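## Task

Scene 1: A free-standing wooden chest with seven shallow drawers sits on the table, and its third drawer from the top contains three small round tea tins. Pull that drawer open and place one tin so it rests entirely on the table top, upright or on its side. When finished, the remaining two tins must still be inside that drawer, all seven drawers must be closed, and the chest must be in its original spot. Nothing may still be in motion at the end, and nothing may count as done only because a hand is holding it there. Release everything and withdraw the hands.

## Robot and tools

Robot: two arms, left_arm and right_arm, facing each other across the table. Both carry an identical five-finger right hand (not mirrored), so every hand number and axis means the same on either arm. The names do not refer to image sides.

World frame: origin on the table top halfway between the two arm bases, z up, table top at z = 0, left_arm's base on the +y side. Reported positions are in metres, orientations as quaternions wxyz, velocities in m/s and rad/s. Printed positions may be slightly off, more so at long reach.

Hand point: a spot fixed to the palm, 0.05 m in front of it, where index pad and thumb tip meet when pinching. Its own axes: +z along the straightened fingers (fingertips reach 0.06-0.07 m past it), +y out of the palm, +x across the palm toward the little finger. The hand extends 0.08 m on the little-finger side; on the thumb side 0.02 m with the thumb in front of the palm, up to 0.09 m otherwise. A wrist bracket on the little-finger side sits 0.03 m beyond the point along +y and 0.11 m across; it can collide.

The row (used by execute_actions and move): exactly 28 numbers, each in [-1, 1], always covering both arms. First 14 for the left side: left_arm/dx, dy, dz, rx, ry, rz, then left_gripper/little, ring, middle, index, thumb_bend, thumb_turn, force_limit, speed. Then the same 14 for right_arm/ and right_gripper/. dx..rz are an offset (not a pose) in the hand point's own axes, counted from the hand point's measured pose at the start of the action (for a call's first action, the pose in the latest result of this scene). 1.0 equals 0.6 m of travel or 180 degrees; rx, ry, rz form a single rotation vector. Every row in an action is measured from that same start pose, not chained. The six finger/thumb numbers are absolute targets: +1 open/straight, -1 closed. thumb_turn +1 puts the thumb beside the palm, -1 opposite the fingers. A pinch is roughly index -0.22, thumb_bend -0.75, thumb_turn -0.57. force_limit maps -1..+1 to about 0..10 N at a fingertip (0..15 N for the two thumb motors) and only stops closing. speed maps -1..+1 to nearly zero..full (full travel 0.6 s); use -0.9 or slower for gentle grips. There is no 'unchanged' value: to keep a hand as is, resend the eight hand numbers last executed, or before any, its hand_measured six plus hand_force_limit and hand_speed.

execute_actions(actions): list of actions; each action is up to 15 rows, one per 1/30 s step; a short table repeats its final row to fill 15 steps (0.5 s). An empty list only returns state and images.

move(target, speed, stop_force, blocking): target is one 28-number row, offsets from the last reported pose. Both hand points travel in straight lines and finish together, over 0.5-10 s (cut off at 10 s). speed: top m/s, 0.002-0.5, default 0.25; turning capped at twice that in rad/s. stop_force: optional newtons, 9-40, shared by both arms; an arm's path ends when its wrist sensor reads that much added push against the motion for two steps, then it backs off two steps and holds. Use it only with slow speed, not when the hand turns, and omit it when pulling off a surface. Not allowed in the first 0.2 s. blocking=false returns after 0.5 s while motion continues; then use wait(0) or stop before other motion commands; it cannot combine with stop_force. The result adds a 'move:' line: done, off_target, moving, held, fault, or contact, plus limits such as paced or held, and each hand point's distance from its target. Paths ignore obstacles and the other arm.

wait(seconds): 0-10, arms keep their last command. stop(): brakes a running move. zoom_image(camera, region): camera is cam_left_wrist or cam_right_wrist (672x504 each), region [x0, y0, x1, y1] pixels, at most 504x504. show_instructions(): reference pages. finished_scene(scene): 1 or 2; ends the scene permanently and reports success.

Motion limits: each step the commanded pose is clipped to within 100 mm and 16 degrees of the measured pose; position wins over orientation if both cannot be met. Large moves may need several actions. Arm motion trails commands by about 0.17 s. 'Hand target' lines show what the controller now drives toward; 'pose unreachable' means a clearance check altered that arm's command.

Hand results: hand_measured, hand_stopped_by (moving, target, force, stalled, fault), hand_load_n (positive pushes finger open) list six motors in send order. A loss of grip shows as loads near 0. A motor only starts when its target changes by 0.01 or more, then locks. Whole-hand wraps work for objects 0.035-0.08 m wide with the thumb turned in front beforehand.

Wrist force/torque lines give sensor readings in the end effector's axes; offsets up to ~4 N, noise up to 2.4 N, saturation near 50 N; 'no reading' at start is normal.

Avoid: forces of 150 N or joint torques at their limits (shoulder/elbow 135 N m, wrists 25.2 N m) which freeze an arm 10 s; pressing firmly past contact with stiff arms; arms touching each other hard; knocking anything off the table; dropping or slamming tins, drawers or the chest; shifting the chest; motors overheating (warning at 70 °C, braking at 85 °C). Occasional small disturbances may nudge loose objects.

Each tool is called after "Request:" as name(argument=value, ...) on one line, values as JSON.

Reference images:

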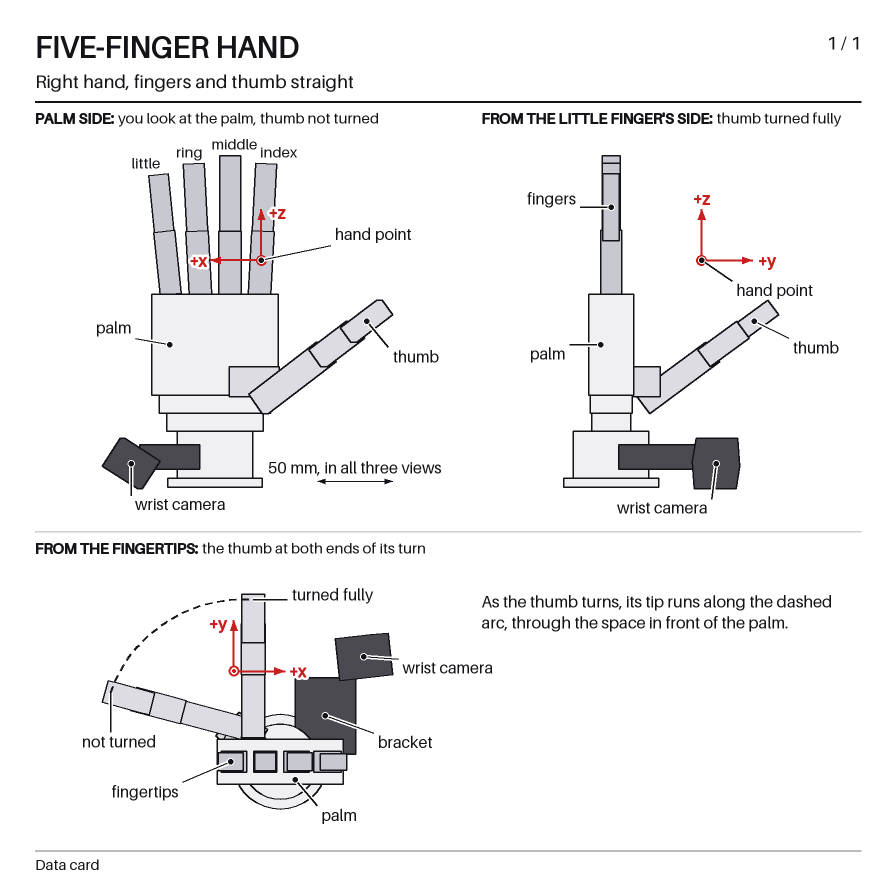

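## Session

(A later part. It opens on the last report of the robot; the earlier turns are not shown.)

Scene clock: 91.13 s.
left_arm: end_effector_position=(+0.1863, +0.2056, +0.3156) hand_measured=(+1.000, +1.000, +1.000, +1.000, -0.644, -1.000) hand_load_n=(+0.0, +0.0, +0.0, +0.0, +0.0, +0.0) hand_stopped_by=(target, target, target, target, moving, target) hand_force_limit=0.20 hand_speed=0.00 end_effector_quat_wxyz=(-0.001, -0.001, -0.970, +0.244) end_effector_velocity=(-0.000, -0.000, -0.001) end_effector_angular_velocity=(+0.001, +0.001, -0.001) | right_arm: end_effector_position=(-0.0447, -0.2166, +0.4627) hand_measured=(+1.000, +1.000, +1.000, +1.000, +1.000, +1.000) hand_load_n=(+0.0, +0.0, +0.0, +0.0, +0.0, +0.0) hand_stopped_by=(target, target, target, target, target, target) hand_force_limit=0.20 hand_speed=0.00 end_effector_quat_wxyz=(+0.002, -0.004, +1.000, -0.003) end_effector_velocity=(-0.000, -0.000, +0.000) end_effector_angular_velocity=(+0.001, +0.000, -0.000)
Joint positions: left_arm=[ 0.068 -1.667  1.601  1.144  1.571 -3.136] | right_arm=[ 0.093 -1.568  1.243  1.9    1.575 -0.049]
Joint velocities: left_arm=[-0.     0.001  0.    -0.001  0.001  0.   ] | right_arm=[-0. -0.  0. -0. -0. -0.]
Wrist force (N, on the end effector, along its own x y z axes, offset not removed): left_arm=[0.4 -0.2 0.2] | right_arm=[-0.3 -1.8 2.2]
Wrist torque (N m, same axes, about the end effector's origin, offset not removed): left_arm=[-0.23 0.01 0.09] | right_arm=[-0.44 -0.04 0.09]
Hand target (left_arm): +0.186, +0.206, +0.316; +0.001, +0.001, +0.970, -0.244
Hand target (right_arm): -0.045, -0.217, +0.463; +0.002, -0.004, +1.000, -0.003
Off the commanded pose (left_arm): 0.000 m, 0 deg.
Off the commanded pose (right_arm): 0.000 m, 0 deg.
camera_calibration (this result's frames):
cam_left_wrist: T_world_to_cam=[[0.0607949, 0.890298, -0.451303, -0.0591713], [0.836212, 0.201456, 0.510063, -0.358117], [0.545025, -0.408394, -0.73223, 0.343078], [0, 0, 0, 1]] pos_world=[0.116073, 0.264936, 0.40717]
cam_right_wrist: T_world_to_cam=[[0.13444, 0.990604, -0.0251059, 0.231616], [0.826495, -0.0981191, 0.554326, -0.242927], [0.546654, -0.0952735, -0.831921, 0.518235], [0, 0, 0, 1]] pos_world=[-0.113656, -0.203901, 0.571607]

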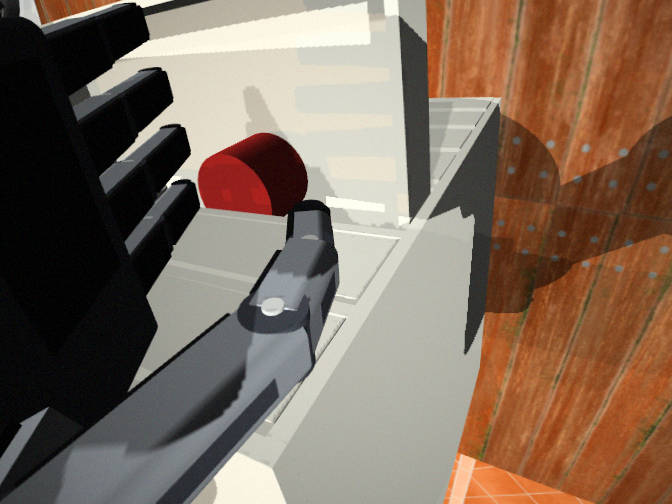

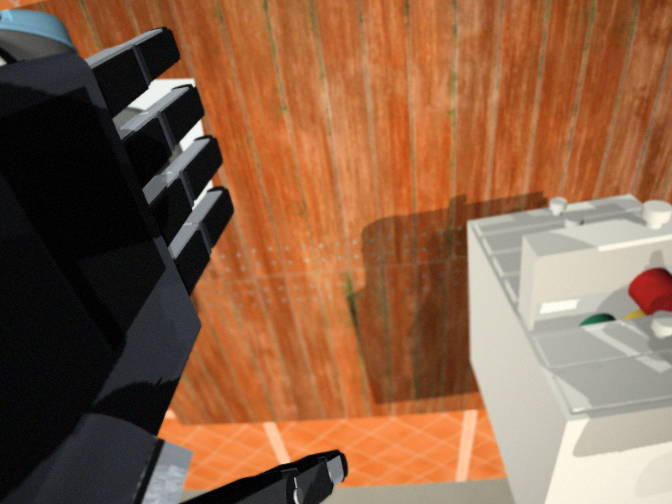

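Request:
move(target=[-0.015,0.007,0.035,0,0,0,1,1,1,1,-1,-1,0.2,0, 0,0,0,0,0,0,1,1,1,1,1,1,0.2,0], speed=0.03)

Scene clock: 92.53 s.
left_arm: end_effector_position=(+0.1951, +0.1994, +0.2954) hand_measured=(+1.000, +1.000, +1.000, +1.000, -1.000, -1.000) hand_load_n=(+0.0, +0.0, +0.0, +0.0, +0.0, +0.0) hand_stopped_by=(target, target, target, target, target, target) hand_force_limit=0.20 hand_speed=0.00 end_effector_quat_wxyz=(-0.001, -0.001, -0.970, +0.244) end_effector_velocity=(+0.001, -0.001, -0.002) end_effector_angular_velocity=(-0.002, +0.000, -0.000) | right_arm: end_effector_position=(-0.0447, -0.2166, +0.4627) hand_measured=(+1.000, +1.000, +1.000, +1.000, +1.000, +1.000) hand_load_n=(+0.0, +0.0, +0.0, +0.0, +0.0, +0.0) hand_stopped_by=(target, target, target, target, target, target) hand_force_limit=0.20 hand_speed=0.00 end_effector_quat_wxyz=(+0.002, -0.004, +1.000, -0.003) end_effector_velocity=(-0.000, +0.000, +0.000) end_effector_angular_velocity=(-0.000, +0.001, +0.000)
Joint positions: left_arm=[ 0.1   -1.644  1.631  1.091  1.586 -3.107] | right_arm=[ 0.093 -1.568  1.243  1.9    1.575 -0.049]
Joint velocities: left_arm=[ 0.004  0.001  0.003 -0.006  0.002  0.003] | right_arm=[ 0.     0.    -0.     0.    -0.001 -0.   ]
Wrist force (N, on the end effector, along its own x y z axes, offset not removed): left_arm=[9.0 -1.9 -2.6] | right_arm=[0.6 -1.0 2.4]
Wrist torque (N m, same axes, about the end effector's origin, offset not removed): left_arm=[-0.29 -0.52 0.59] | right_arm=[-0.33 -0.23 0.20]
Hand target (left_arm): +0.195, +0.199, +0.295; +0.001, +0.001, +0.970, -0.244
Hand target (right_arm): -0.045, -0.217, +0.463; +0.002, -0.004, +1.000, -0.003
Off the commanded pose (left_arm): 0.000 m, 0 deg.
Off the commanded pose (right_arm): 0.000 m, 0 deg.
move: done
camera_calibration (this result's frames):
cam_left_wrist: T_world_to_cam=[[0.0608529, 0.890305, -0.45128, -0.0633791], [0.836193, 0.201413, 0.510113, -0.354023], [0.545049, -0.408399, -0.73221, 0.320942], [0, 0, 0, 1]] pos_world=[0.124959, 0.258804, 0.386987]
cam_right_wrist: T_world_to_cam=[[0.13444, 0.990604, -0.0251057, 0.231615], [0.826495, -0.0981193, 0.554327, -0.242927], [0.546655, -0.0952734, -0.83192, 0.518235], [0, 0, 0, 1]] pos_world=[-0.113656, -0.203901, 0.571607]

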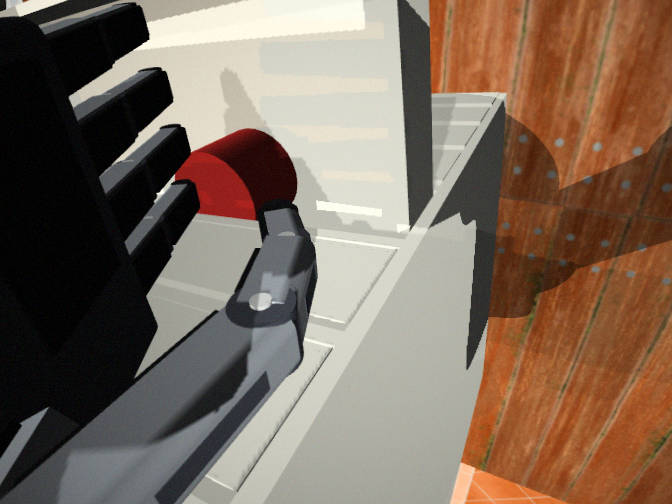

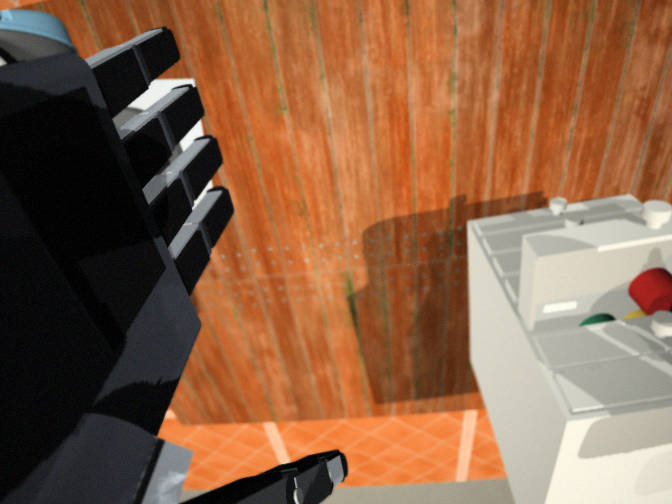

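Request:
move(target=[0.008,0,0,0,0,0,1,1,1,1,-1,-1,0.2,0, 0,0,0,0,0,0,1,1,1,1,1,1,0.2,0], speed=0.02)

Request:
move(target=[0,0.024,0.044,0,0,0,1,1,1,1,-1,-1,0.2,0, 0,0,0,0,0,0,1,1,1,1,1,1,0.2,0], speed=0.006, stop_force=9)

Scene clock: 93.37 s.
left_arm: end_effector_position=(+0.1907, +0.1994, +0.2954) hand_measured=(+1.000, +1.000, +1.000, +1.000, -1.000, -1.000) hand_load_n=(+0.0, +0.0, +0.0, +0.0, +0.0, +0.0) hand_stopped_by=(target, target, target, target, target, target) hand_force_limit=0.20 hand_speed=0.00 end_effector_quat_wxyz=(-0.001, -0.001, -0.970, +0.244) end_effector_velocity=(-0.003, -0.000, -0.001) end_effector_angular_velocity=(+0.002, -0.000, +0.000) | right_arm: end_effector_position=(-0.0447, -0.2166, +0.4627) hand_measured=(+1.000, +1.000, +1.000, +1.000, +1.000, +1.000) hand_load_n=(+0.0, +0.0, +0.0, +0.0, +0.0, +0.0) hand_stopped_by=(target, target, target, target, target, target) hand_force_limit=0.20 hand_speed=0.00 end_effector_quat_wxyz=(+0.002, -0.004, +1.000, -0.003) end_effector_velocity=(+0.000, -0.000, +0.000) end_effector_angular_velocity=(-0.001, +0.000, -0.000)
Joint positions: left_arm=[ 0.084 -1.649  1.636  1.091  1.579 -3.122] | right_arm=[ 0.093 -1.568  1.243  1.9    1.575 -0.049]
Joint velocities: left_arm=[-0.01  -0.001  0.003  0.    -0.005 -0.009] | right_arm=[-0.     0.    -0.     0.001 -0.    -0.   ]
Wrist force (N, on the end effector, along its own x y z axes, offset not removed): left_arm=[-0.6 -0.2 -0.9] | right_arm=[-1.1 -2.5 2.8]
Wrist torque (N m, same axes, about the end effector's origin, offset not removed): left_arm=[-0.14 0.25 0.02] | right_arm=[-0.58 0.09 0.00]
Hand target (left_arm): +0.190, +0.199, +0.295; +0.001, +0.001, +0.970, -0.244
Hand target (right_arm): -0.045, -0.217, +0.463; +0.002, -0.004, +1.000, -0.003
Off the commanded pose (left_arm): 0.000 m, 0 deg.
Off the commanded pose (right_arm): 0.000 m, 0 deg.
move: done
camera_calibration (this result's frames):
cam_left_wrist: T_world_to_cam=[[0.0608352, 0.890303, -0.451287, -0.0631158], [0.836239, 0.201395, 0.510043, -0.350248], [0.54498, -0.408412, -0.732254, 0.32339], [0, 0, 0, 1]] pos_world=[0.12049, 0.258807, 0.386962]
cam_right_wrist: T_world_to_cam=[[0.13444, 0.990604, -0.0251058, 0.231615], [0.826496, -0.0981191, 0.554326, -0.242927], [0.546654, -0.0952734, -0.831921, 0.518235], [0, 0, 0, 1]] pos_world=[-0.113656, -0.203901, 0.571607]

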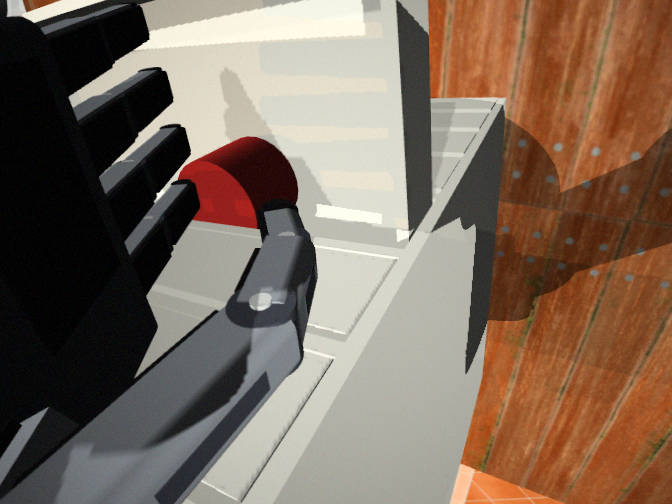

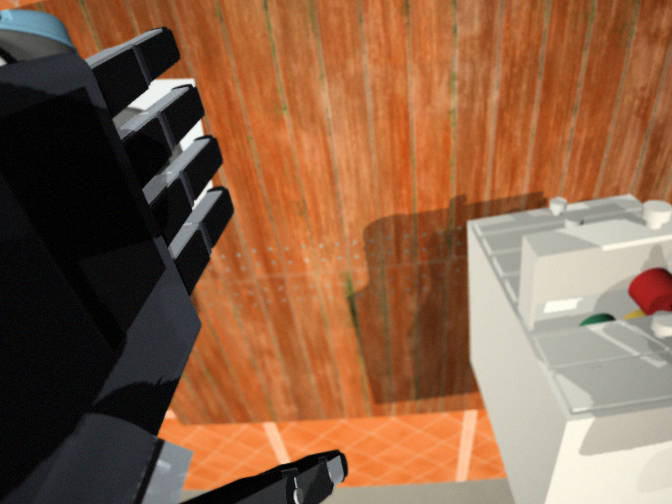

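Scene clock: 95.10 s.
left_arm: end_effector_position=(+0.1907, +0.1995, +0.2873) hand_measured=(+1.000, +1.000, +1.000, +1.000, -1.000, -1.000) hand_load_n=(+0.0, +0.0, +0.0, +0.5, +0.0, +0.0) hand_stopped_by=(target, target, target, target, target, target) hand_force_limit=0.20 hand_speed=0.00 end_effector_quat_wxyz=(-0.001, -0.001, -0.970, +0.244) end_effector_velocity=(+0.000, +0.001, +0.003) end_effector_angular_velocity=(-0.000, -0.001, +0.001) | right_arm: end_effector_position=(-0.0447, -0.2166, +0.4627) hand_measured=(+1.000, +1.000, +1.000, +1.000, +1.000, +1.000) hand_load_n=(+0.0, +0.0, +0.0, +0.0, +0.0, +0.0) hand_stopped_by=(target, target, target, target, target, target) hand_force_limit=0.20 hand_speed=0.00 end_effector_quat_wxyz=(+0.002, -0.004, +1.000, -0.003) end_effector_velocity=(+0.000, +0.000, -0.000) end_effector_angular_velocity=(-0.000, -0.001, -0.000)
Joint positions: left_arm=[ 0.084 -1.649  1.657  1.071  1.579 -3.121] | right_arm=[ 0.093 -1.568  1.243  1.9    1.575 -0.049]
Joint velocities: left_arm=[-0.    -0.002 -0.006  0.007 -0.001 -0.   ] | right_arm=[-0.     0.     0.    -0.     0.001  0.   ]
Wrist force (N, on the end effector, along its own x y z axes, offset not removed): left_arm=[2.7 -7.0 -14.8] | right_arm=[-0.3 -3.4 2.5]
Wrist torque (N m, same axes, about the end effector's origin, offset not removed): left_arm=[0.58 0.24 0.21] | right_arm=[-0.71 -0.03 0.04]
Hand target (left_arm): +0.191, +0.199, +0.288; +0.001, +0.001, +0.970, -0.244
Hand target (right_arm): -0.045, -0.217, +0.463; +0.002, -0.004, +1.000, -0.003
Off the commanded pose (left_arm): 0.022 m, 0 deg.
Off the commanded pose (right_arm): 0.000 m, 0 deg.
move: contact (left_arm)
camera_calibration (this result's frames):
cam_left_wrist: T_world_to_cam=[[0.0608556, 0.890273, -0.451343, -0.0667879], [0.836283, 0.201379, 0.509977, -0.346113], [0.54491, -0.408486, -0.732265, 0.317509], [0, 0, 0, 1]] pos_world=[0.120499, 0.258858, 0.378867]
cam_right_wrist: T_world_to_cam=[[0.13444, 0.990604, -0.0251059, 0.231616], [0.826495, -0.0981192, 0.554326, -0.242927], [0.546654, -0.0952736, -0.831921, 0.518235], [0, 0, 0, 1]] pos_world=[-0.113656, -0.203901, 0.571607]

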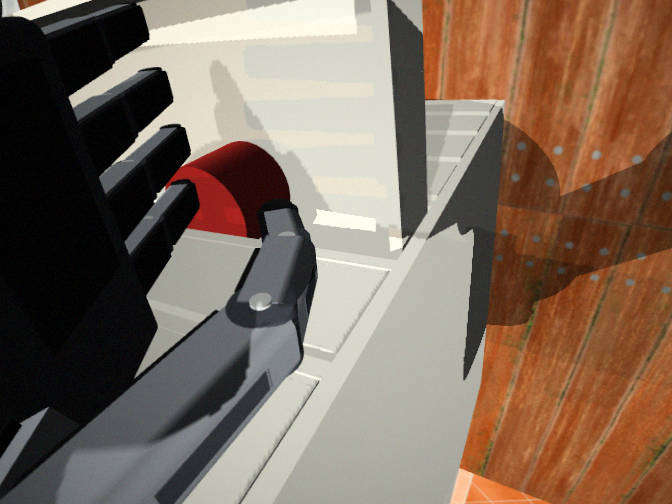

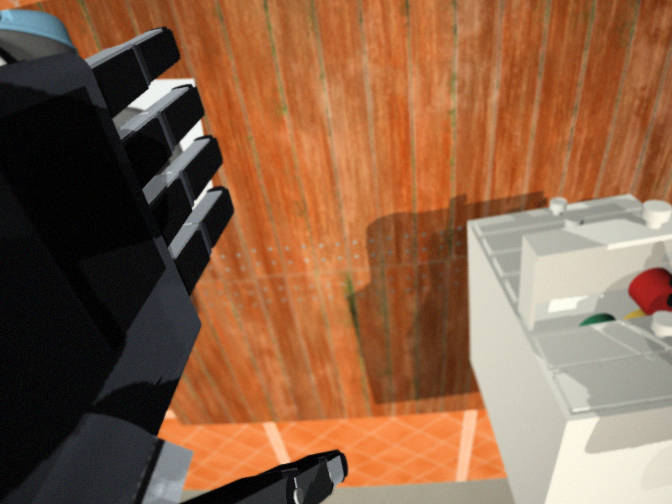

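Request:
move(target=[0.065,0.001,0.002,0,0,0,1,1,1,1,-1,-1,0.2,0, 0,0,0,0,0,0,1,1,1,1,1,1,0.2,0], speed=0.02)

Scene clock: 97.47 s.
left_arm: end_effector_position=(+0.1519, +0.1995, +0.2858) hand_measured=(+1.000, +1.000, +1.000, +1.000, -1.000, -1.000) hand_load_n=(+0.0, +0.0, +0.0, +2.0, +0.0, +0.0) hand_stopped_by=(target, target, target, target, target, target) hand_force_limit=0.20 hand_speed=0.00 end_effector_quat_wxyz=(-0.001, -0.001, -0.970, +0.244) end_effector_velocity=(-0.002, -0.000, +0.001) end_effector_angular_velocity=(-0.002, -0.001, +0.001) | right_arm: end_effector_position=(-0.0447, -0.2166, +0.4627) hand_measured=(+1.000, +1.000, +1.000, +1.000, +1.000, +1.000) hand_load_n=(+0.0, +0.0, +0.0, +0.0, +0.0, +0.0) hand_stopped_by=(target, target, target, target, target, target) hand_force_limit=0.20 hand_speed=0.00 end_effector_quat_wxyz=(+0.002, -0.004, +1.000, -0.003) end_effector_velocity=(-0.000, +0.000, +0.000) end_effector_angular_velocity=(+0.000, +0.001, -0.000)
Joint positions: left_arm=[-0.063 -1.691  1.698  1.074  1.51  -3.251] | right_arm=[ 0.093 -1.568  1.243  1.9    1.575 -0.049]
Joint velocities: left_arm=[-0.01  -0.003  0.002  0.    -0.006 -0.009] | right_arm=[-0.     0.    -0.     0.    -0.001 -0.   ]
Wrist force (N, on the end effector, along its own x y z axes, offset not removed): left_arm=[2.8 -18.4 -29.5] | right_arm=[-0.6 -1.7 2.9]
Wrist torque (N m, same axes, about the end effector's origin, offset not removed): left_arm=[2.65 0.42 0.30] | right_arm=[-0.43 0.12 0.12]
Hand target (left_arm): +0.152, +0.199, +0.286; +0.001, +0.001, +0.970, -0.244
Hand target (right_arm): -0.045, -0.217, +0.463; +0.002, -0.004, +1.000, -0.003
Off the commanded pose (left_arm): 0.000 m, 0 deg.
Off the commanded pose (right_arm): 0.000 m, 0 deg.
move: done
camera_calibration (this result's frames):
cam_left_wrist: T_world_to_cam=[[0.0606769, 0.890277, -0.451358, -0.0650937], [0.83653, 0.20134, 0.509587, -0.312898], [0.544551, -0.408495, -0.732527, 0.337684], [0, 0, 0, 1]] pos_world=[0.0818122, 0.258893, 0.377431]
cam_right_wrist: T_world_to_cam=[[0.13444, 0.990604, -0.0251059, 0.231616], [0.826495, -0.0981192, 0.554327, -0.242927], [0.546655, -0.0952736, -0.831921, 0.518235], [0, 0, 0, 1]] pos_world=[-0.113656, -0.203901, 0.571607]

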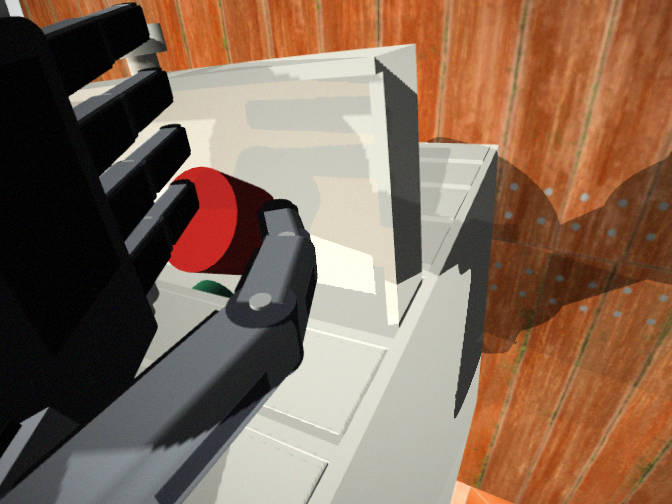

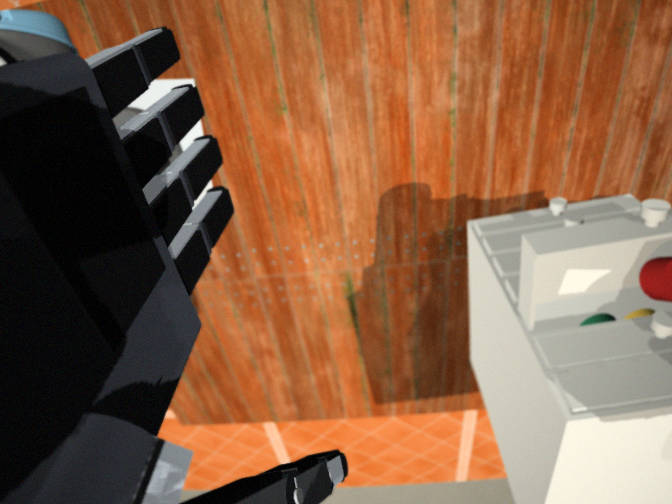

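Request:
move(target=[0,-0.047,-0.088,0,0,0,1,1,1,1,-1,-1,0.2,0, 0,0,0,0,0,0,1,1,1,1,1,1,0.2,0], speed=0.06)

Request:
move(target=[-0.03,0,0.1,0.139,0,0,-1,-1,0.7,0.7,0.7,-0.85,0.2,0, 0,0,0,0,0,0,1,1,1,1,1,1,0.2,0], speed=0.06)

Scene clock: 99.17 s.
left_arm: end_effector_position=(+0.1518, +0.1996, +0.3454) hand_measured=(+1.000, +1.000, +1.000, +1.000, -1.000, -1.000) hand_load_n=(+0.0, +0.0, +0.0, +0.0, +0.0, +0.0) hand_stopped_by=(target, target, target, target, target, target) hand_force_limit=0.20 hand_speed=0.00 end_effector_quat_wxyz=(-0.001, -0.001, -0.970, +0.244) end_effector_velocity=(-0.000, -0.000, +0.002) end_effector_angular_velocity=(+0.002, +0.001, -0.001) | right_arm: end_effector_position=(-0.0447, -0.2166, +0.4627) hand_measured=(+1.000, +1.000, +1.000, +1.000, +1.000, +1.000) hand_load_n=(+0.0, +0.0, +0.0, +0.0, +0.0, +0.0) hand_stopped_by=(target, target, target, target, target, target) hand_force_limit=0.20 hand_speed=0.00 end_effector_quat_wxyz=(+0.002, -0.004, +1.000, -0.003) end_effector_velocity=(+0.000, +0.000, -0.000) end_effector_angular_velocity=(-0.000, -0.002, +0.000)
Joint positions: left_arm=[-0.064 -1.682  1.538  1.225  1.509 -3.252] | right_arm=[ 0.093 -1.568  1.243  1.9    1.575 -0.049]
Joint velocities: left_arm=[ 0.     0.002 -0.007  0.006  0.001  0.   ] | right_arm=[ 0.     0.     0.    -0.     0.002  0.   ]
Wrist force (N, on the end effector, along its own x y z axes, offset not removed): left_arm=[-0.2 0.6 -1.2] | right_arm=[-1.0 -2.1 2.8]
Wrist torque (N m, same axes, about the end effector's origin, offset not removed): left_arm=[-0.05 0.20 0.10] | right_arm=[-0.46 0.03 0.04]
Hand target (left_arm): +0.152, +0.200, +0.346; +0.001, +0.001, +0.970, -0.244
Hand target (right_arm): -0.045, -0.217, +0.463; +0.002, -0.004, +1.000, -0.003
Off the commanded pose (left_arm): 0.000 m, 0 deg.
Off the commanded pose (right_arm): 0.000 m, 0 deg.
move: done
camera_calibration (this result's frames):
cam_left_wrist: T_world_to_cam=[[0.0606852, 0.890247, -0.451418, -0.0382223], [0.836523, 0.201373, 0.509586, -0.343185], [0.544561, -0.408546, -0.732491, 0.381417], [0, 0, 0, 1]] pos_world=[0.0816966, 0.258962, 0.437013]
cam_right_wrist: T_world_to_cam=[[0.13444, 0.990604, -0.0251057, 0.231615], [0.826495, -0.0981192, 0.554327, -0.242927], [0.546655, -0.0952734, -0.83192, 0.518235], [0, 0, 0, 1]] pos_world=[-0.113656, -0.203901, 0.571607]

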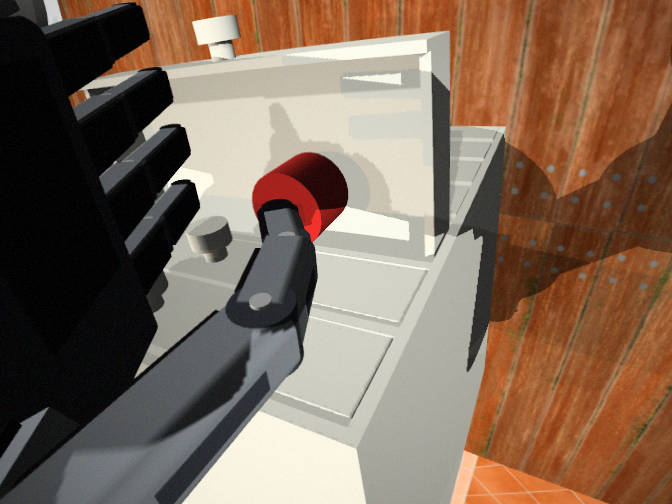

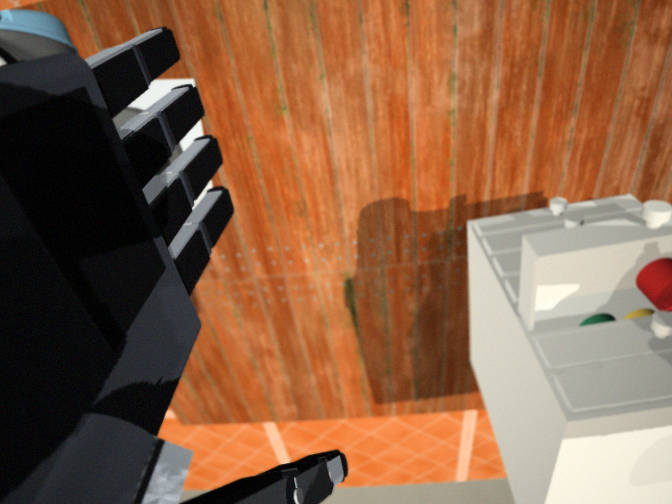

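Scene clock: 103.13 s.
left_arm: end_effector_position=(+0.1698, +0.1714, +0.2929) hand_measured=(-1.000, -1.000, +0.700, +0.700, +0.700, -0.850) hand_load_n=(+0.0, +0.0, +0.0, +0.0, +0.0, +0.0) hand_stopped_by=(target, target, target, target, target, target) hand_force_limit=0.20 hand_speed=0.00 end_effector_quat_wxyz=(-0.001, -0.001, -0.894, +0.447) end_effector_velocity=(+0.001, -0.001, -0.002) end_effector_angular_velocity=(-0.015, +0.000, -0.000) | right_arm: end_effector_position=(-0.0447, -0.2166, +0.4627) hand_measured=(+1.000, +1.000, +1.000, +1.000, +1.000, +1.000) hand_load_n=(+0.0, +0.0, +0.0, +0.0, +0.0, +0.0) hand_stopped_by=(target, target, target, target, target, target) hand_force_limit=0.20 hand_speed=0.00 end_effector_quat_wxyz=(+0.002, -0.004, +1.000, -0.003) end_effector_velocity=(+0.000, -0.000, +0.000) end_effector_angular_velocity=(-0.001, -0.000, -0.001)
Joint positions: left_arm=[-0.014 -1.918  1.896  0.666  1.509 -3.186] | right_arm=[ 0.093 -1.568  1.243  1.9    1.575 -0.049]
Joint velocities: left_arm=[ 0.003 -0.008  0.012 -0.02   0.002  0.002] | right_arm=[-0.  0.  0.  0.  0.  0.]
Wrist force (N, on the end effector, along its own x y z axes, offset not removed): left_arm=[0.9 -1.1 -1.0] | right_arm=[0.0 -2.1 2.6]
Wrist torque (N m, same axes, about the end effector's origin, offset not removed): left_arm=[-0.25 -0.09 0.14] | right_arm=[-0.51 -0.10 0.06]
Hand target (left_arm): +0.170, +0.171, +0.293; +0.001, +0.001, +0.894, -0.448
Hand target (right_arm): -0.045, -0.217, +0.463; +0.002, -0.004, +1.000, -0.003
Off the commanded pose (left_arm): 0.000 m, 0 deg.
Off the commanded pose (right_arm): 0.000 m, 0 deg.
move: done
camera_calibration (this result's frames):
cam_left_wrist: T_world_to_cam=[[0.0607704, 0.617152, -0.784494, 0.10646], [0.837112, 0.396555, 0.376812, -0.320458], [0.543645, -0.679608, -0.492527, 0.297966], [0, 0, 0, 1]] pos_world=[0.0998018, 0.263878, 0.351026]
cam_right_wrist: T_world_to_cam=[[0.13444, 0.990604, -0.0251059, 0.231616], [0.826495, -0.0981192, 0.554326, -0.242927], [0.546654, -0.0952736, -0.831921, 0.518235], [0, 0, 0, 1]] pos_world=[-0.113656, -0.203901, 0.571607]

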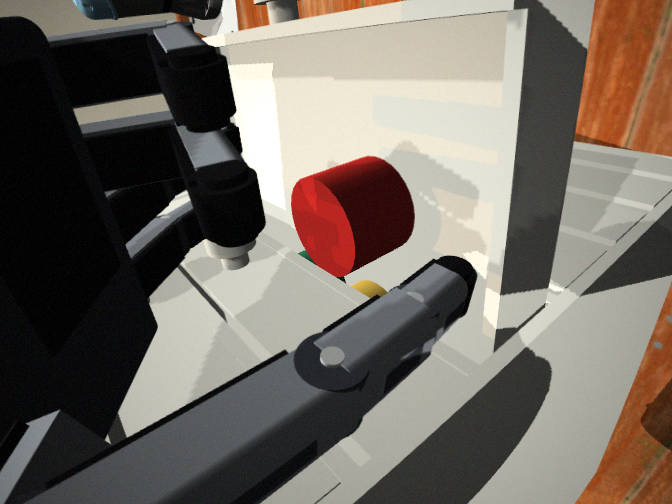

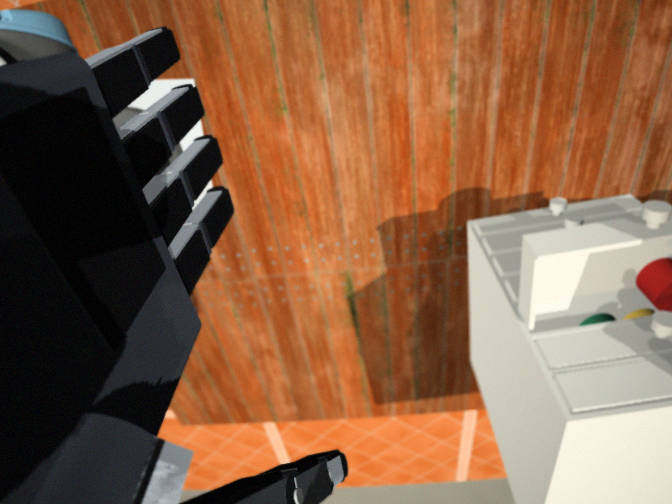

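Request:
move(target=[-0.013,-0.039,0.052,0,0,0,-1,-1,0.7,0.7,0.7,-0.85,0.2,0, 0,0,0,0,0,0,1,1,1,1,1,1,0.2,0], speed=0.04, stop_force=10)

Scene clock: 104.80 s.
left_arm: end_effector_position=(+0.1775, +0.1327, +0.2929) hand_measured=(-1.000, -1.000, +0.700, +0.700, +0.700, -0.850) hand_load_n=(+0.0, +0.0, +0.0, +0.0, +0.0, +0.0) hand_stopped_by=(target, target, target, target, target, target) hand_force_limit=0.20 hand_speed=0.00 end_effector_quat_wxyz=(-0.001, -0.001, -0.894, +0.447) end_effector_velocity=(+0.000, -0.003, -0.000) end_effector_angular_velocity=(+0.001, +0.001, -0.001) | right_arm: end_effector_position=(-0.0447, -0.2166, +0.4627) hand_measured=(+1.000, +1.000, +1.000, +1.000, +1.000, +1.000) hand_load_n=(+0.0, +0.0, +0.0, +0.0, +0.0, +0.0) hand_stopped_by=(target, target, target, target, target, target) hand_force_limit=0.20 hand_speed=0.00 end_effector_quat_wxyz=(+0.002, -0.004, +1.000, -0.003) end_effector_velocity=(+0.000, +0.000, +0.000) end_effector_angular_velocity=(-0.000, +0.000, -0.000)
Joint positions: left_arm=[ 0.032 -1.809  1.821  0.631  1.546 -3.158] | right_arm=[ 0.093 -1.568  1.243  1.9    1.575 -0.049]
Joint velocities: left_arm=[ 0.003  0.009 -0.006 -0.002  0.004  0.002] | right_arm=[-0.     0.    -0.001  0.001 -0.     0.   ]
Wrist force (N, on the end effector, along its own x y z axes, offset not removed): left_arm=[0.0 -0.2 -0.9] | right_arm=[-0.9 -3.2 2.9]
Wrist torque (N m, same axes, about the end effector's origin, offset not removed): left_arm=[-0.25 0.04 0.12] | right_arm=[-0.73 0.03 0.06]
Hand target (left_arm): +0.178, +0.132, +0.293; +0.001, +0.001, +0.894, -0.447
Hand target (right_arm): -0.045, -0.217, +0.463; +0.002, -0.004, +1.000, -0.003
Off the commanded pose (left_arm): 0.000 m, 0 deg.
Off the commanded pose (right_arm): 0.000 m, 0 deg.
move: done
camera_calibration (this result's frames):
cam_left_wrist: T_world_to_cam=[[0.0608764, 0.61713, -0.784502, 0.129857], [0.837039, 0.396593, 0.376934, -0.311549], [0.543746, -0.679606, -0.492419, 0.267449], [0, 0, 0, 1]] pos_world=[0.107449, 0.22518, 0.351004]
cam_right_wrist: T_world_to_cam=[[0.13444, 0.990604, -0.0251058, 0.231616], [0.826495, -0.0981193, 0.554327, -0.242927], [0.546655, -0.0952736, -0.831921, 0.518235], [0, 0, 0, 1]] pos_world=[-0.113656, -0.203901, 0.571607]

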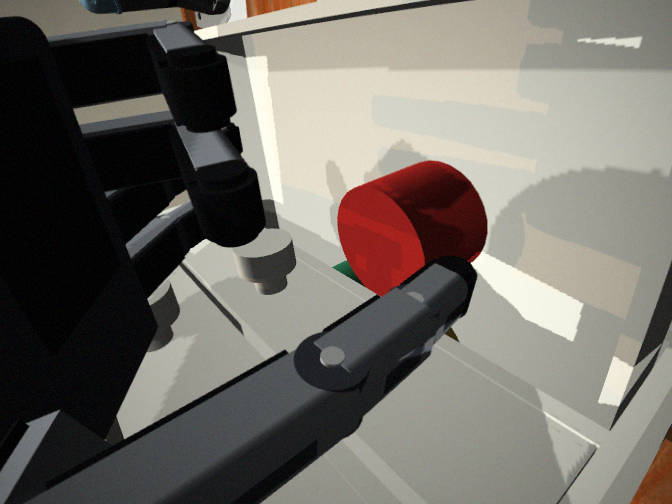

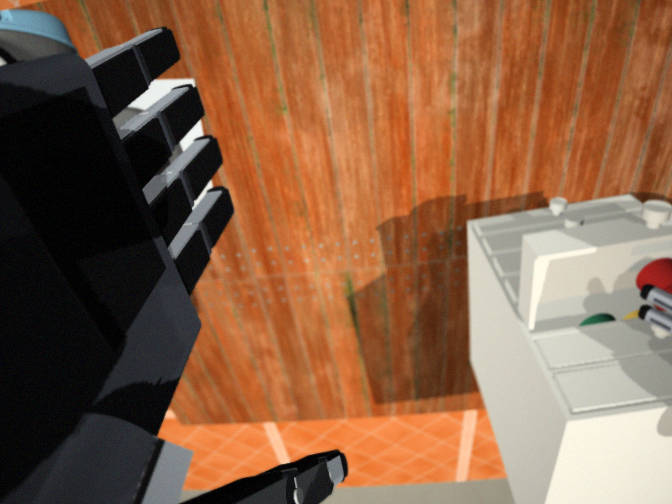

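Request:
move(target=[-0.008,0.032,0.041,0,0,0,-1,-1,0.7,0.7,0.7,-0.85,0.2,0, 0,0,0,0,0,0,1,1,1,1,1,1,0.2,0], speed=0.01, stop_force=9)

Scene clock: 108.33 s.
left_arm: end_effector_position=(+0.1823, +0.1246, +0.2631) hand_measured=(-1.000, -1.000, +0.700, +0.700, +0.700, -0.850) hand_load_n=(+0.0, +0.0, +0.0, +0.0, +0.0, +0.0) hand_stopped_by=(target, target, target, target, target, target) hand_force_limit=0.20 hand_speed=0.00 end_effector_quat_wxyz=(-0.001, -0.001, -0.894, +0.447) end_effector_velocity=(+0.001, -0.001, -0.002) end_effector_angular_velocity=(-0.002, -0.001, +0.002) | right_arm: end_effector_position=(-0.0447, -0.2166, +0.4627) hand_measured=(+1.000, +1.000, +1.000, +1.000, +1.000, +1.000) hand_load_n=(+0.0, +0.0, +0.0, +0.0, +0.0, +0.0) hand_stopped_by=(target, target, target, target, target, target) hand_force_limit=0.20 hand_speed=0.00 end_effector_quat_wxyz=(+0.002, -0.004, +1.000, -0.003) end_effector_velocity=(+0.000, -0.000, -0.000) end_effector_angular_velocity=(-0.000, -0.001, +0.000)
Joint positions: left_arm=[ 0.053 -1.779  1.874  0.548  1.562 -3.146] | right_arm=[ 0.093 -1.568  1.243  1.9    1.575 -0.049]
Joint velocities: left_arm=[ 0.002  0.002  0.004 -0.008 -0.001  0.001] | right_arm=[ 0.    -0.     0.    -0.     0.001 -0.   ]
Wrist force (N, on the end effector, along its own x y z axes, offset not removed): left_arm=[1.1 2.1 -3.7] | right_arm=[0.5 -2.8 2.5]
Wrist torque (N m, same axes, about the end effector's origin, offset not removed): left_arm=[0.12 -0.02 0.13] | right_arm=[-0.54 -0.11 0.19]
Hand target (left_arm): +0.182, +0.125, +0.263; +0.001, +0.001, +0.894, -0.447
Hand target (right_arm): -0.045, -0.217, +0.463; +0.002, -0.004, +1.000, -0.003
Off the commanded pose (left_arm): 0.000 m, 0 deg.
Off the commanded pose (right_arm): 0.000 m, 0 deg.
move: done
camera_calibration (this result's frames):
cam_left_wrist: T_world_to_cam=[[0.0609212, 0.617153, -0.784481, 0.111146], [0.837013, 0.396588, 0.376997, -0.30115], [0.54378, -0.679588, -0.492405, 0.244679], [0, 0, 0, 1]] pos_world=[0.112244, 0.217119, 0.321206]
cam_right_wrist: T_world_to_cam=[[0.13444, 0.990604, -0.0251059, 0.231616], [0.826495, -0.0981193, 0.554327, -0.242927], [0.546655, -0.0952737, -0.83192, 0.518235], [0, 0, 0, 1]] pos_world=[-0.113656, -0.203901, 0.571607]

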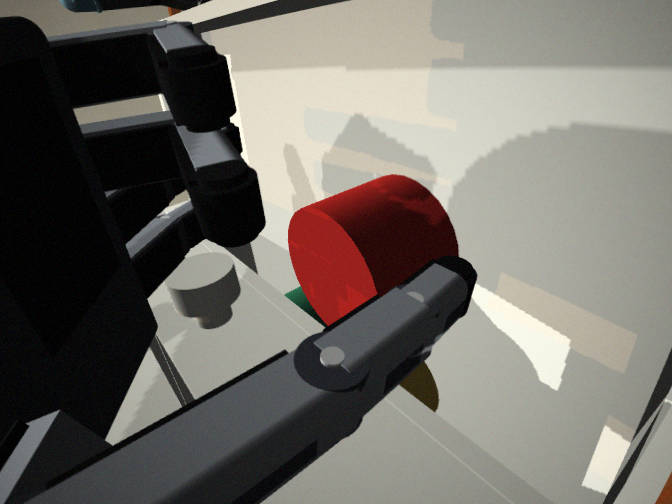

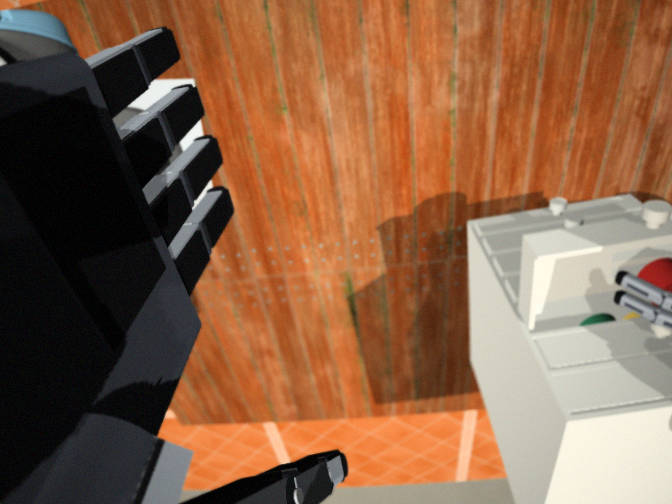

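Request:
move(target=[0,0.013,0.01,0,0,0,-1,-1,0.7,0.7,0.7,-0.85,0.2,0, 0,0,0,0,0,0,1,1,1,1,1,1,0.2,0], speed=0.01, stop_force=9)

Request:
execute_actions(actions=[[[0,0,0,0,0,0,-1,-1,-0.3,-0.3,0.7,-0.85,0.0,-0.6, 0,0,0,0,0,0,1,1,1,1,1,1,0.2,0]],[[0,0,0,0,0,0,-1,-1,-0.3,-0.3,0.7,-0.85,0.0,-0.6, 0,0,0,0,0,0,1,1,1,1,1,1,0.2,0]],[[0,0,0,0,0,0,-1,-1,-0.3,-0.3,0.7,-0.85,0.0,-0.6, 0,0,0,0,0,0,1,1,1,1,1,1,0.2,0]],[[0,0,0,0,0,0,-1,-1,-0.3,-0.3,0.7,-0.85,0.0,-0.6, 0,0,0,0,0,0,1,1,1,1,1,1,0.2,0]]])

Scene clock: 113.60 s.
left_arm: end_effector_position=(+0.1823, +0.1245, +0.2536) hand_measured=(-1.000, -1.000, +0.700, +0.700, +0.700, -0.850) hand_load_n=(+0.0, +0.0, +0.0, +0.0, +0.0, +0.0) hand_stopped_by=(target, target, target, target, target, target) hand_force_limit=0.20 hand_speed=0.00 end_effector_quat_wxyz=(-0.001, -0.001, -0.894, +0.447) end_effector_velocity=(-0.000, -0.000, -0.003) end_effector_angular_velocity=(+0.000, -0.000, -0.000) | right_arm: end_effector_position=(-0.0447, -0.2166, +0.4627) hand_measured=(+1.000, +1.000, +1.000, +1.000, +1.000, +1.000) hand_load_n=(+0.0, +0.0, +0.0, +0.0, +0.0, +0.0) hand_stopped_by=(target, target, target, target, target, target) hand_force_limit=0.20 hand_speed=0.00 end_effector_quat_wxyz=(+0.002, -0.004, +1.000, -0.003) end_effector_velocity=(-0.000, -0.000, -0.000) end_effector_angular_velocity=(-0.001, +0.001, +0.000)
Joint positions: left_arm=[ 0.053 -1.776  1.896  0.523  1.562 -3.146] | right_arm=[ 0.093 -1.568  1.243  1.9    1.575 -0.049]
Joint velocities: left_arm=[-0.     0.002  0.006 -0.007  0.     0.   ] | right_arm=[-0.    -0.     0.001  0.    -0.001 -0.   ]
Wrist force (N, on the end effector, along its own x y z axes, offset not removed): left_arm=[0.0 -0.7 0.9] | right_arm=[-0.7 -2.7 2.4]
Wrist torque (N m, same axes, about the end effector's origin, offset not removed): left_arm=[-0.38 0.05 -0.01] | right_arm=[-0.63 0.03 0.02]
Hand target (left_arm): +0.182, +0.124, +0.253; +0.001, +0.001, +0.894, -0.447
Hand target (right_arm): -0.045, -0.217, +0.463; +0.002, -0.004, +1.000, -0.003
Off the commanded pose (left_arm): 0.000 m, 0 deg.
Off the commanded pose (right_arm): 0.000 m, 0 deg.
move: done
camera_calibration (this result's frames):
cam_left_wrist: T_world_to_cam=[[0.0609885, 0.617171, -0.784462, 0.103731], [0.837007, 0.396547, 0.377055, -0.297557], [0.543783, -0.679596, -0.492392, 0.239905], [0, 0, 0, 1]] pos_world=[0.112275, 0.217014, 0.311696]
cam_right_wrist: T_world_to_cam=[[0.13444, 0.990604, -0.0251056, 0.231615], [0.826495, -0.0981194, 0.554327, -0.242927], [0.546655, -0.0952734, -0.83192, 0.518235], [0, 0, 0, 1]] pos_world=[-0.113656, -0.203901, 0.571607]

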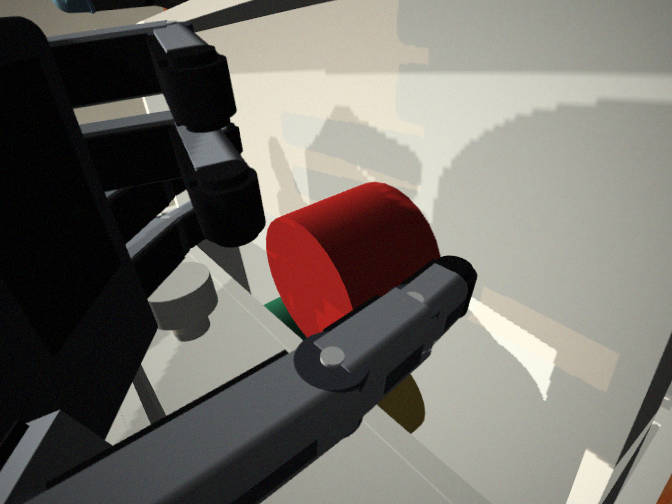

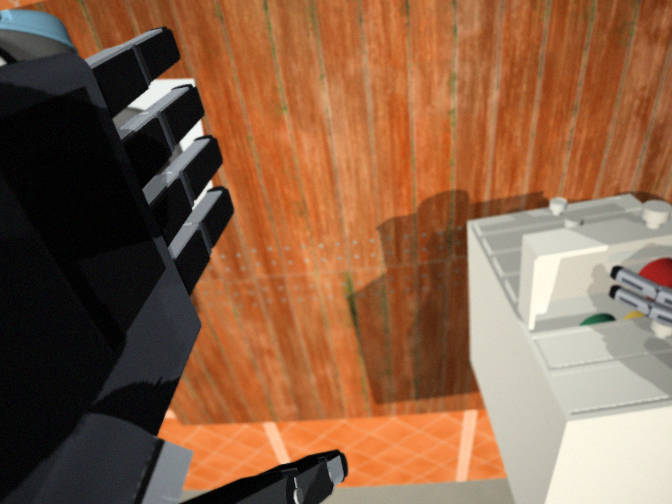

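Scene clock: 115.60 s.
left_arm: end_effector_position=(+0.1823, +0.1245, +0.2536) hand_measured=(-1.000, -1.000, -0.300, -0.052, +0.704, -0.850) hand_load_n=(+0.0, +0.0, +0.0, +6.5, +6.0, -1.0) hand_stopped_by=(target, target, target, force, target, target) hand_force_limit=0.00 hand_speed=-0.60 end_effector_quat_wxyz=(-0.001, -0.001, -0.894, +0.447) end_effector_velocity=(-0.000, +0.000, -0.000) end_effector_angular_velocity=(+0.001, +0.001, -0.001) | right_arm: end_effector_position=(-0.0447, -0.2166, +0.4627) hand_measured=(+1.000, +1.000, +1.000, +1.000, +1.000, +1.000) hand_load_n=(+0.0, +0.0, +0.0, +0.0, +0.0, +0.0) hand_stopped_by=(target, target, target, target, target, target) hand_force_limit=0.20 hand_speed=0.00 end_effector_quat_wxyz=(+0.002, -0.004, +1.000, -0.003) end_effector_velocity=(+0.000, -0.000, +0.000) end_effector_angular_velocity=(-0.000, -0.000, -0.000)
Joint positions: left_arm=[ 0.053 -1.776  1.896  0.523  1.562 -3.146] | right_arm=[ 0.093 -1.568  1.243  1.9    1.575 -0.049]
Joint velocities: left_arm=[ 0.     0.     0.     0.     0.001 -0.   ] | right_arm=[-0. -0.  0.  0.  0. -0.]
Wrist force (N, on the end effector, along its own x y z axes, offset not removed): left_arm=[0.5 -2.4 -0.5] | right_arm=[0.0 -1.5 2.4]
Wrist torque (N m, same axes, about the end effector's origin, offset not removed): left_arm=[-0.38 -0.01 0.13] | right_arm=[-0.37 -0.10 0.06]
Hand target (left_arm): +0.182, +0.124, +0.254; +0.001, +0.001, +0.894, -0.447
Hand target (right_arm): -0.045, -0.217, +0.463; +0.002, -0.004, +1.000, -0.003
Off the commanded pose (left_arm): 0.000 m, 0 deg.
Off the commanded pose (right_arm): 0.000 m, 0 deg.
camera_calibration (this result's frames):
cam_left_wrist: T_world_to_cam=[[0.0609709, 0.617208, -0.784434, 0.103701], [0.837008, 0.396538, 0.377061, -0.297546], [0.543783, -0.679568, -0.492431, 0.2399], [0, 0, 0, 1]] pos_world=[0.112272, 0.217011, 0.311673]
cam_right_wrist: T_world_to_cam=[[0.13444, 0.990604, -0.0251056, 0.231615], [0.826495, -0.0981195, 0.554327, -0.242927], [0.546655, -0.0952735, -0.831921, 0.518235], [0, 0, 0, 1]] pos_world=[-0.113656, -0.203901, 0.571607]

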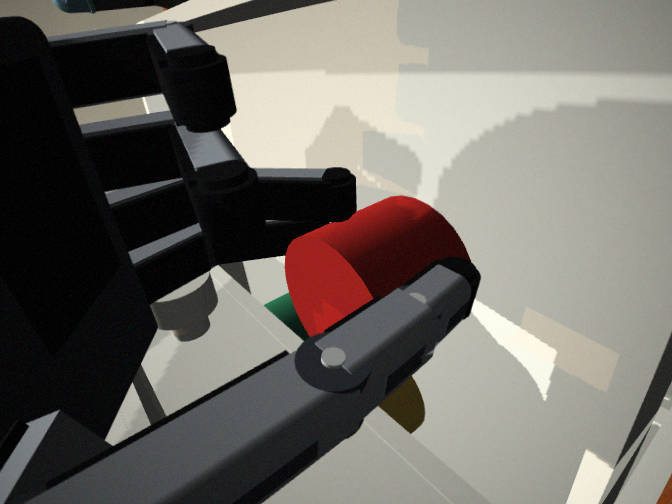

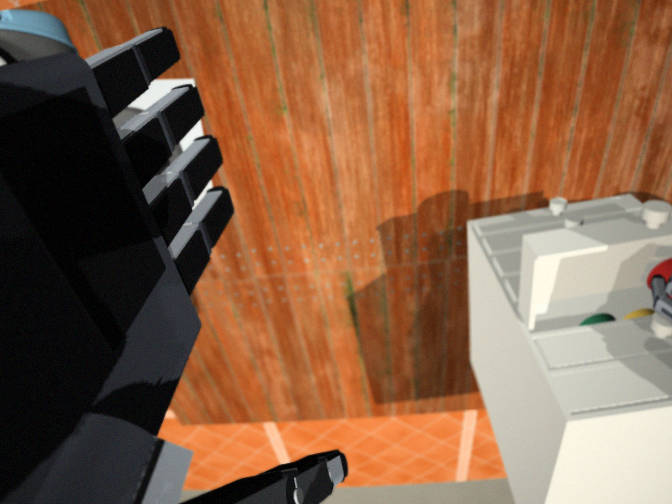

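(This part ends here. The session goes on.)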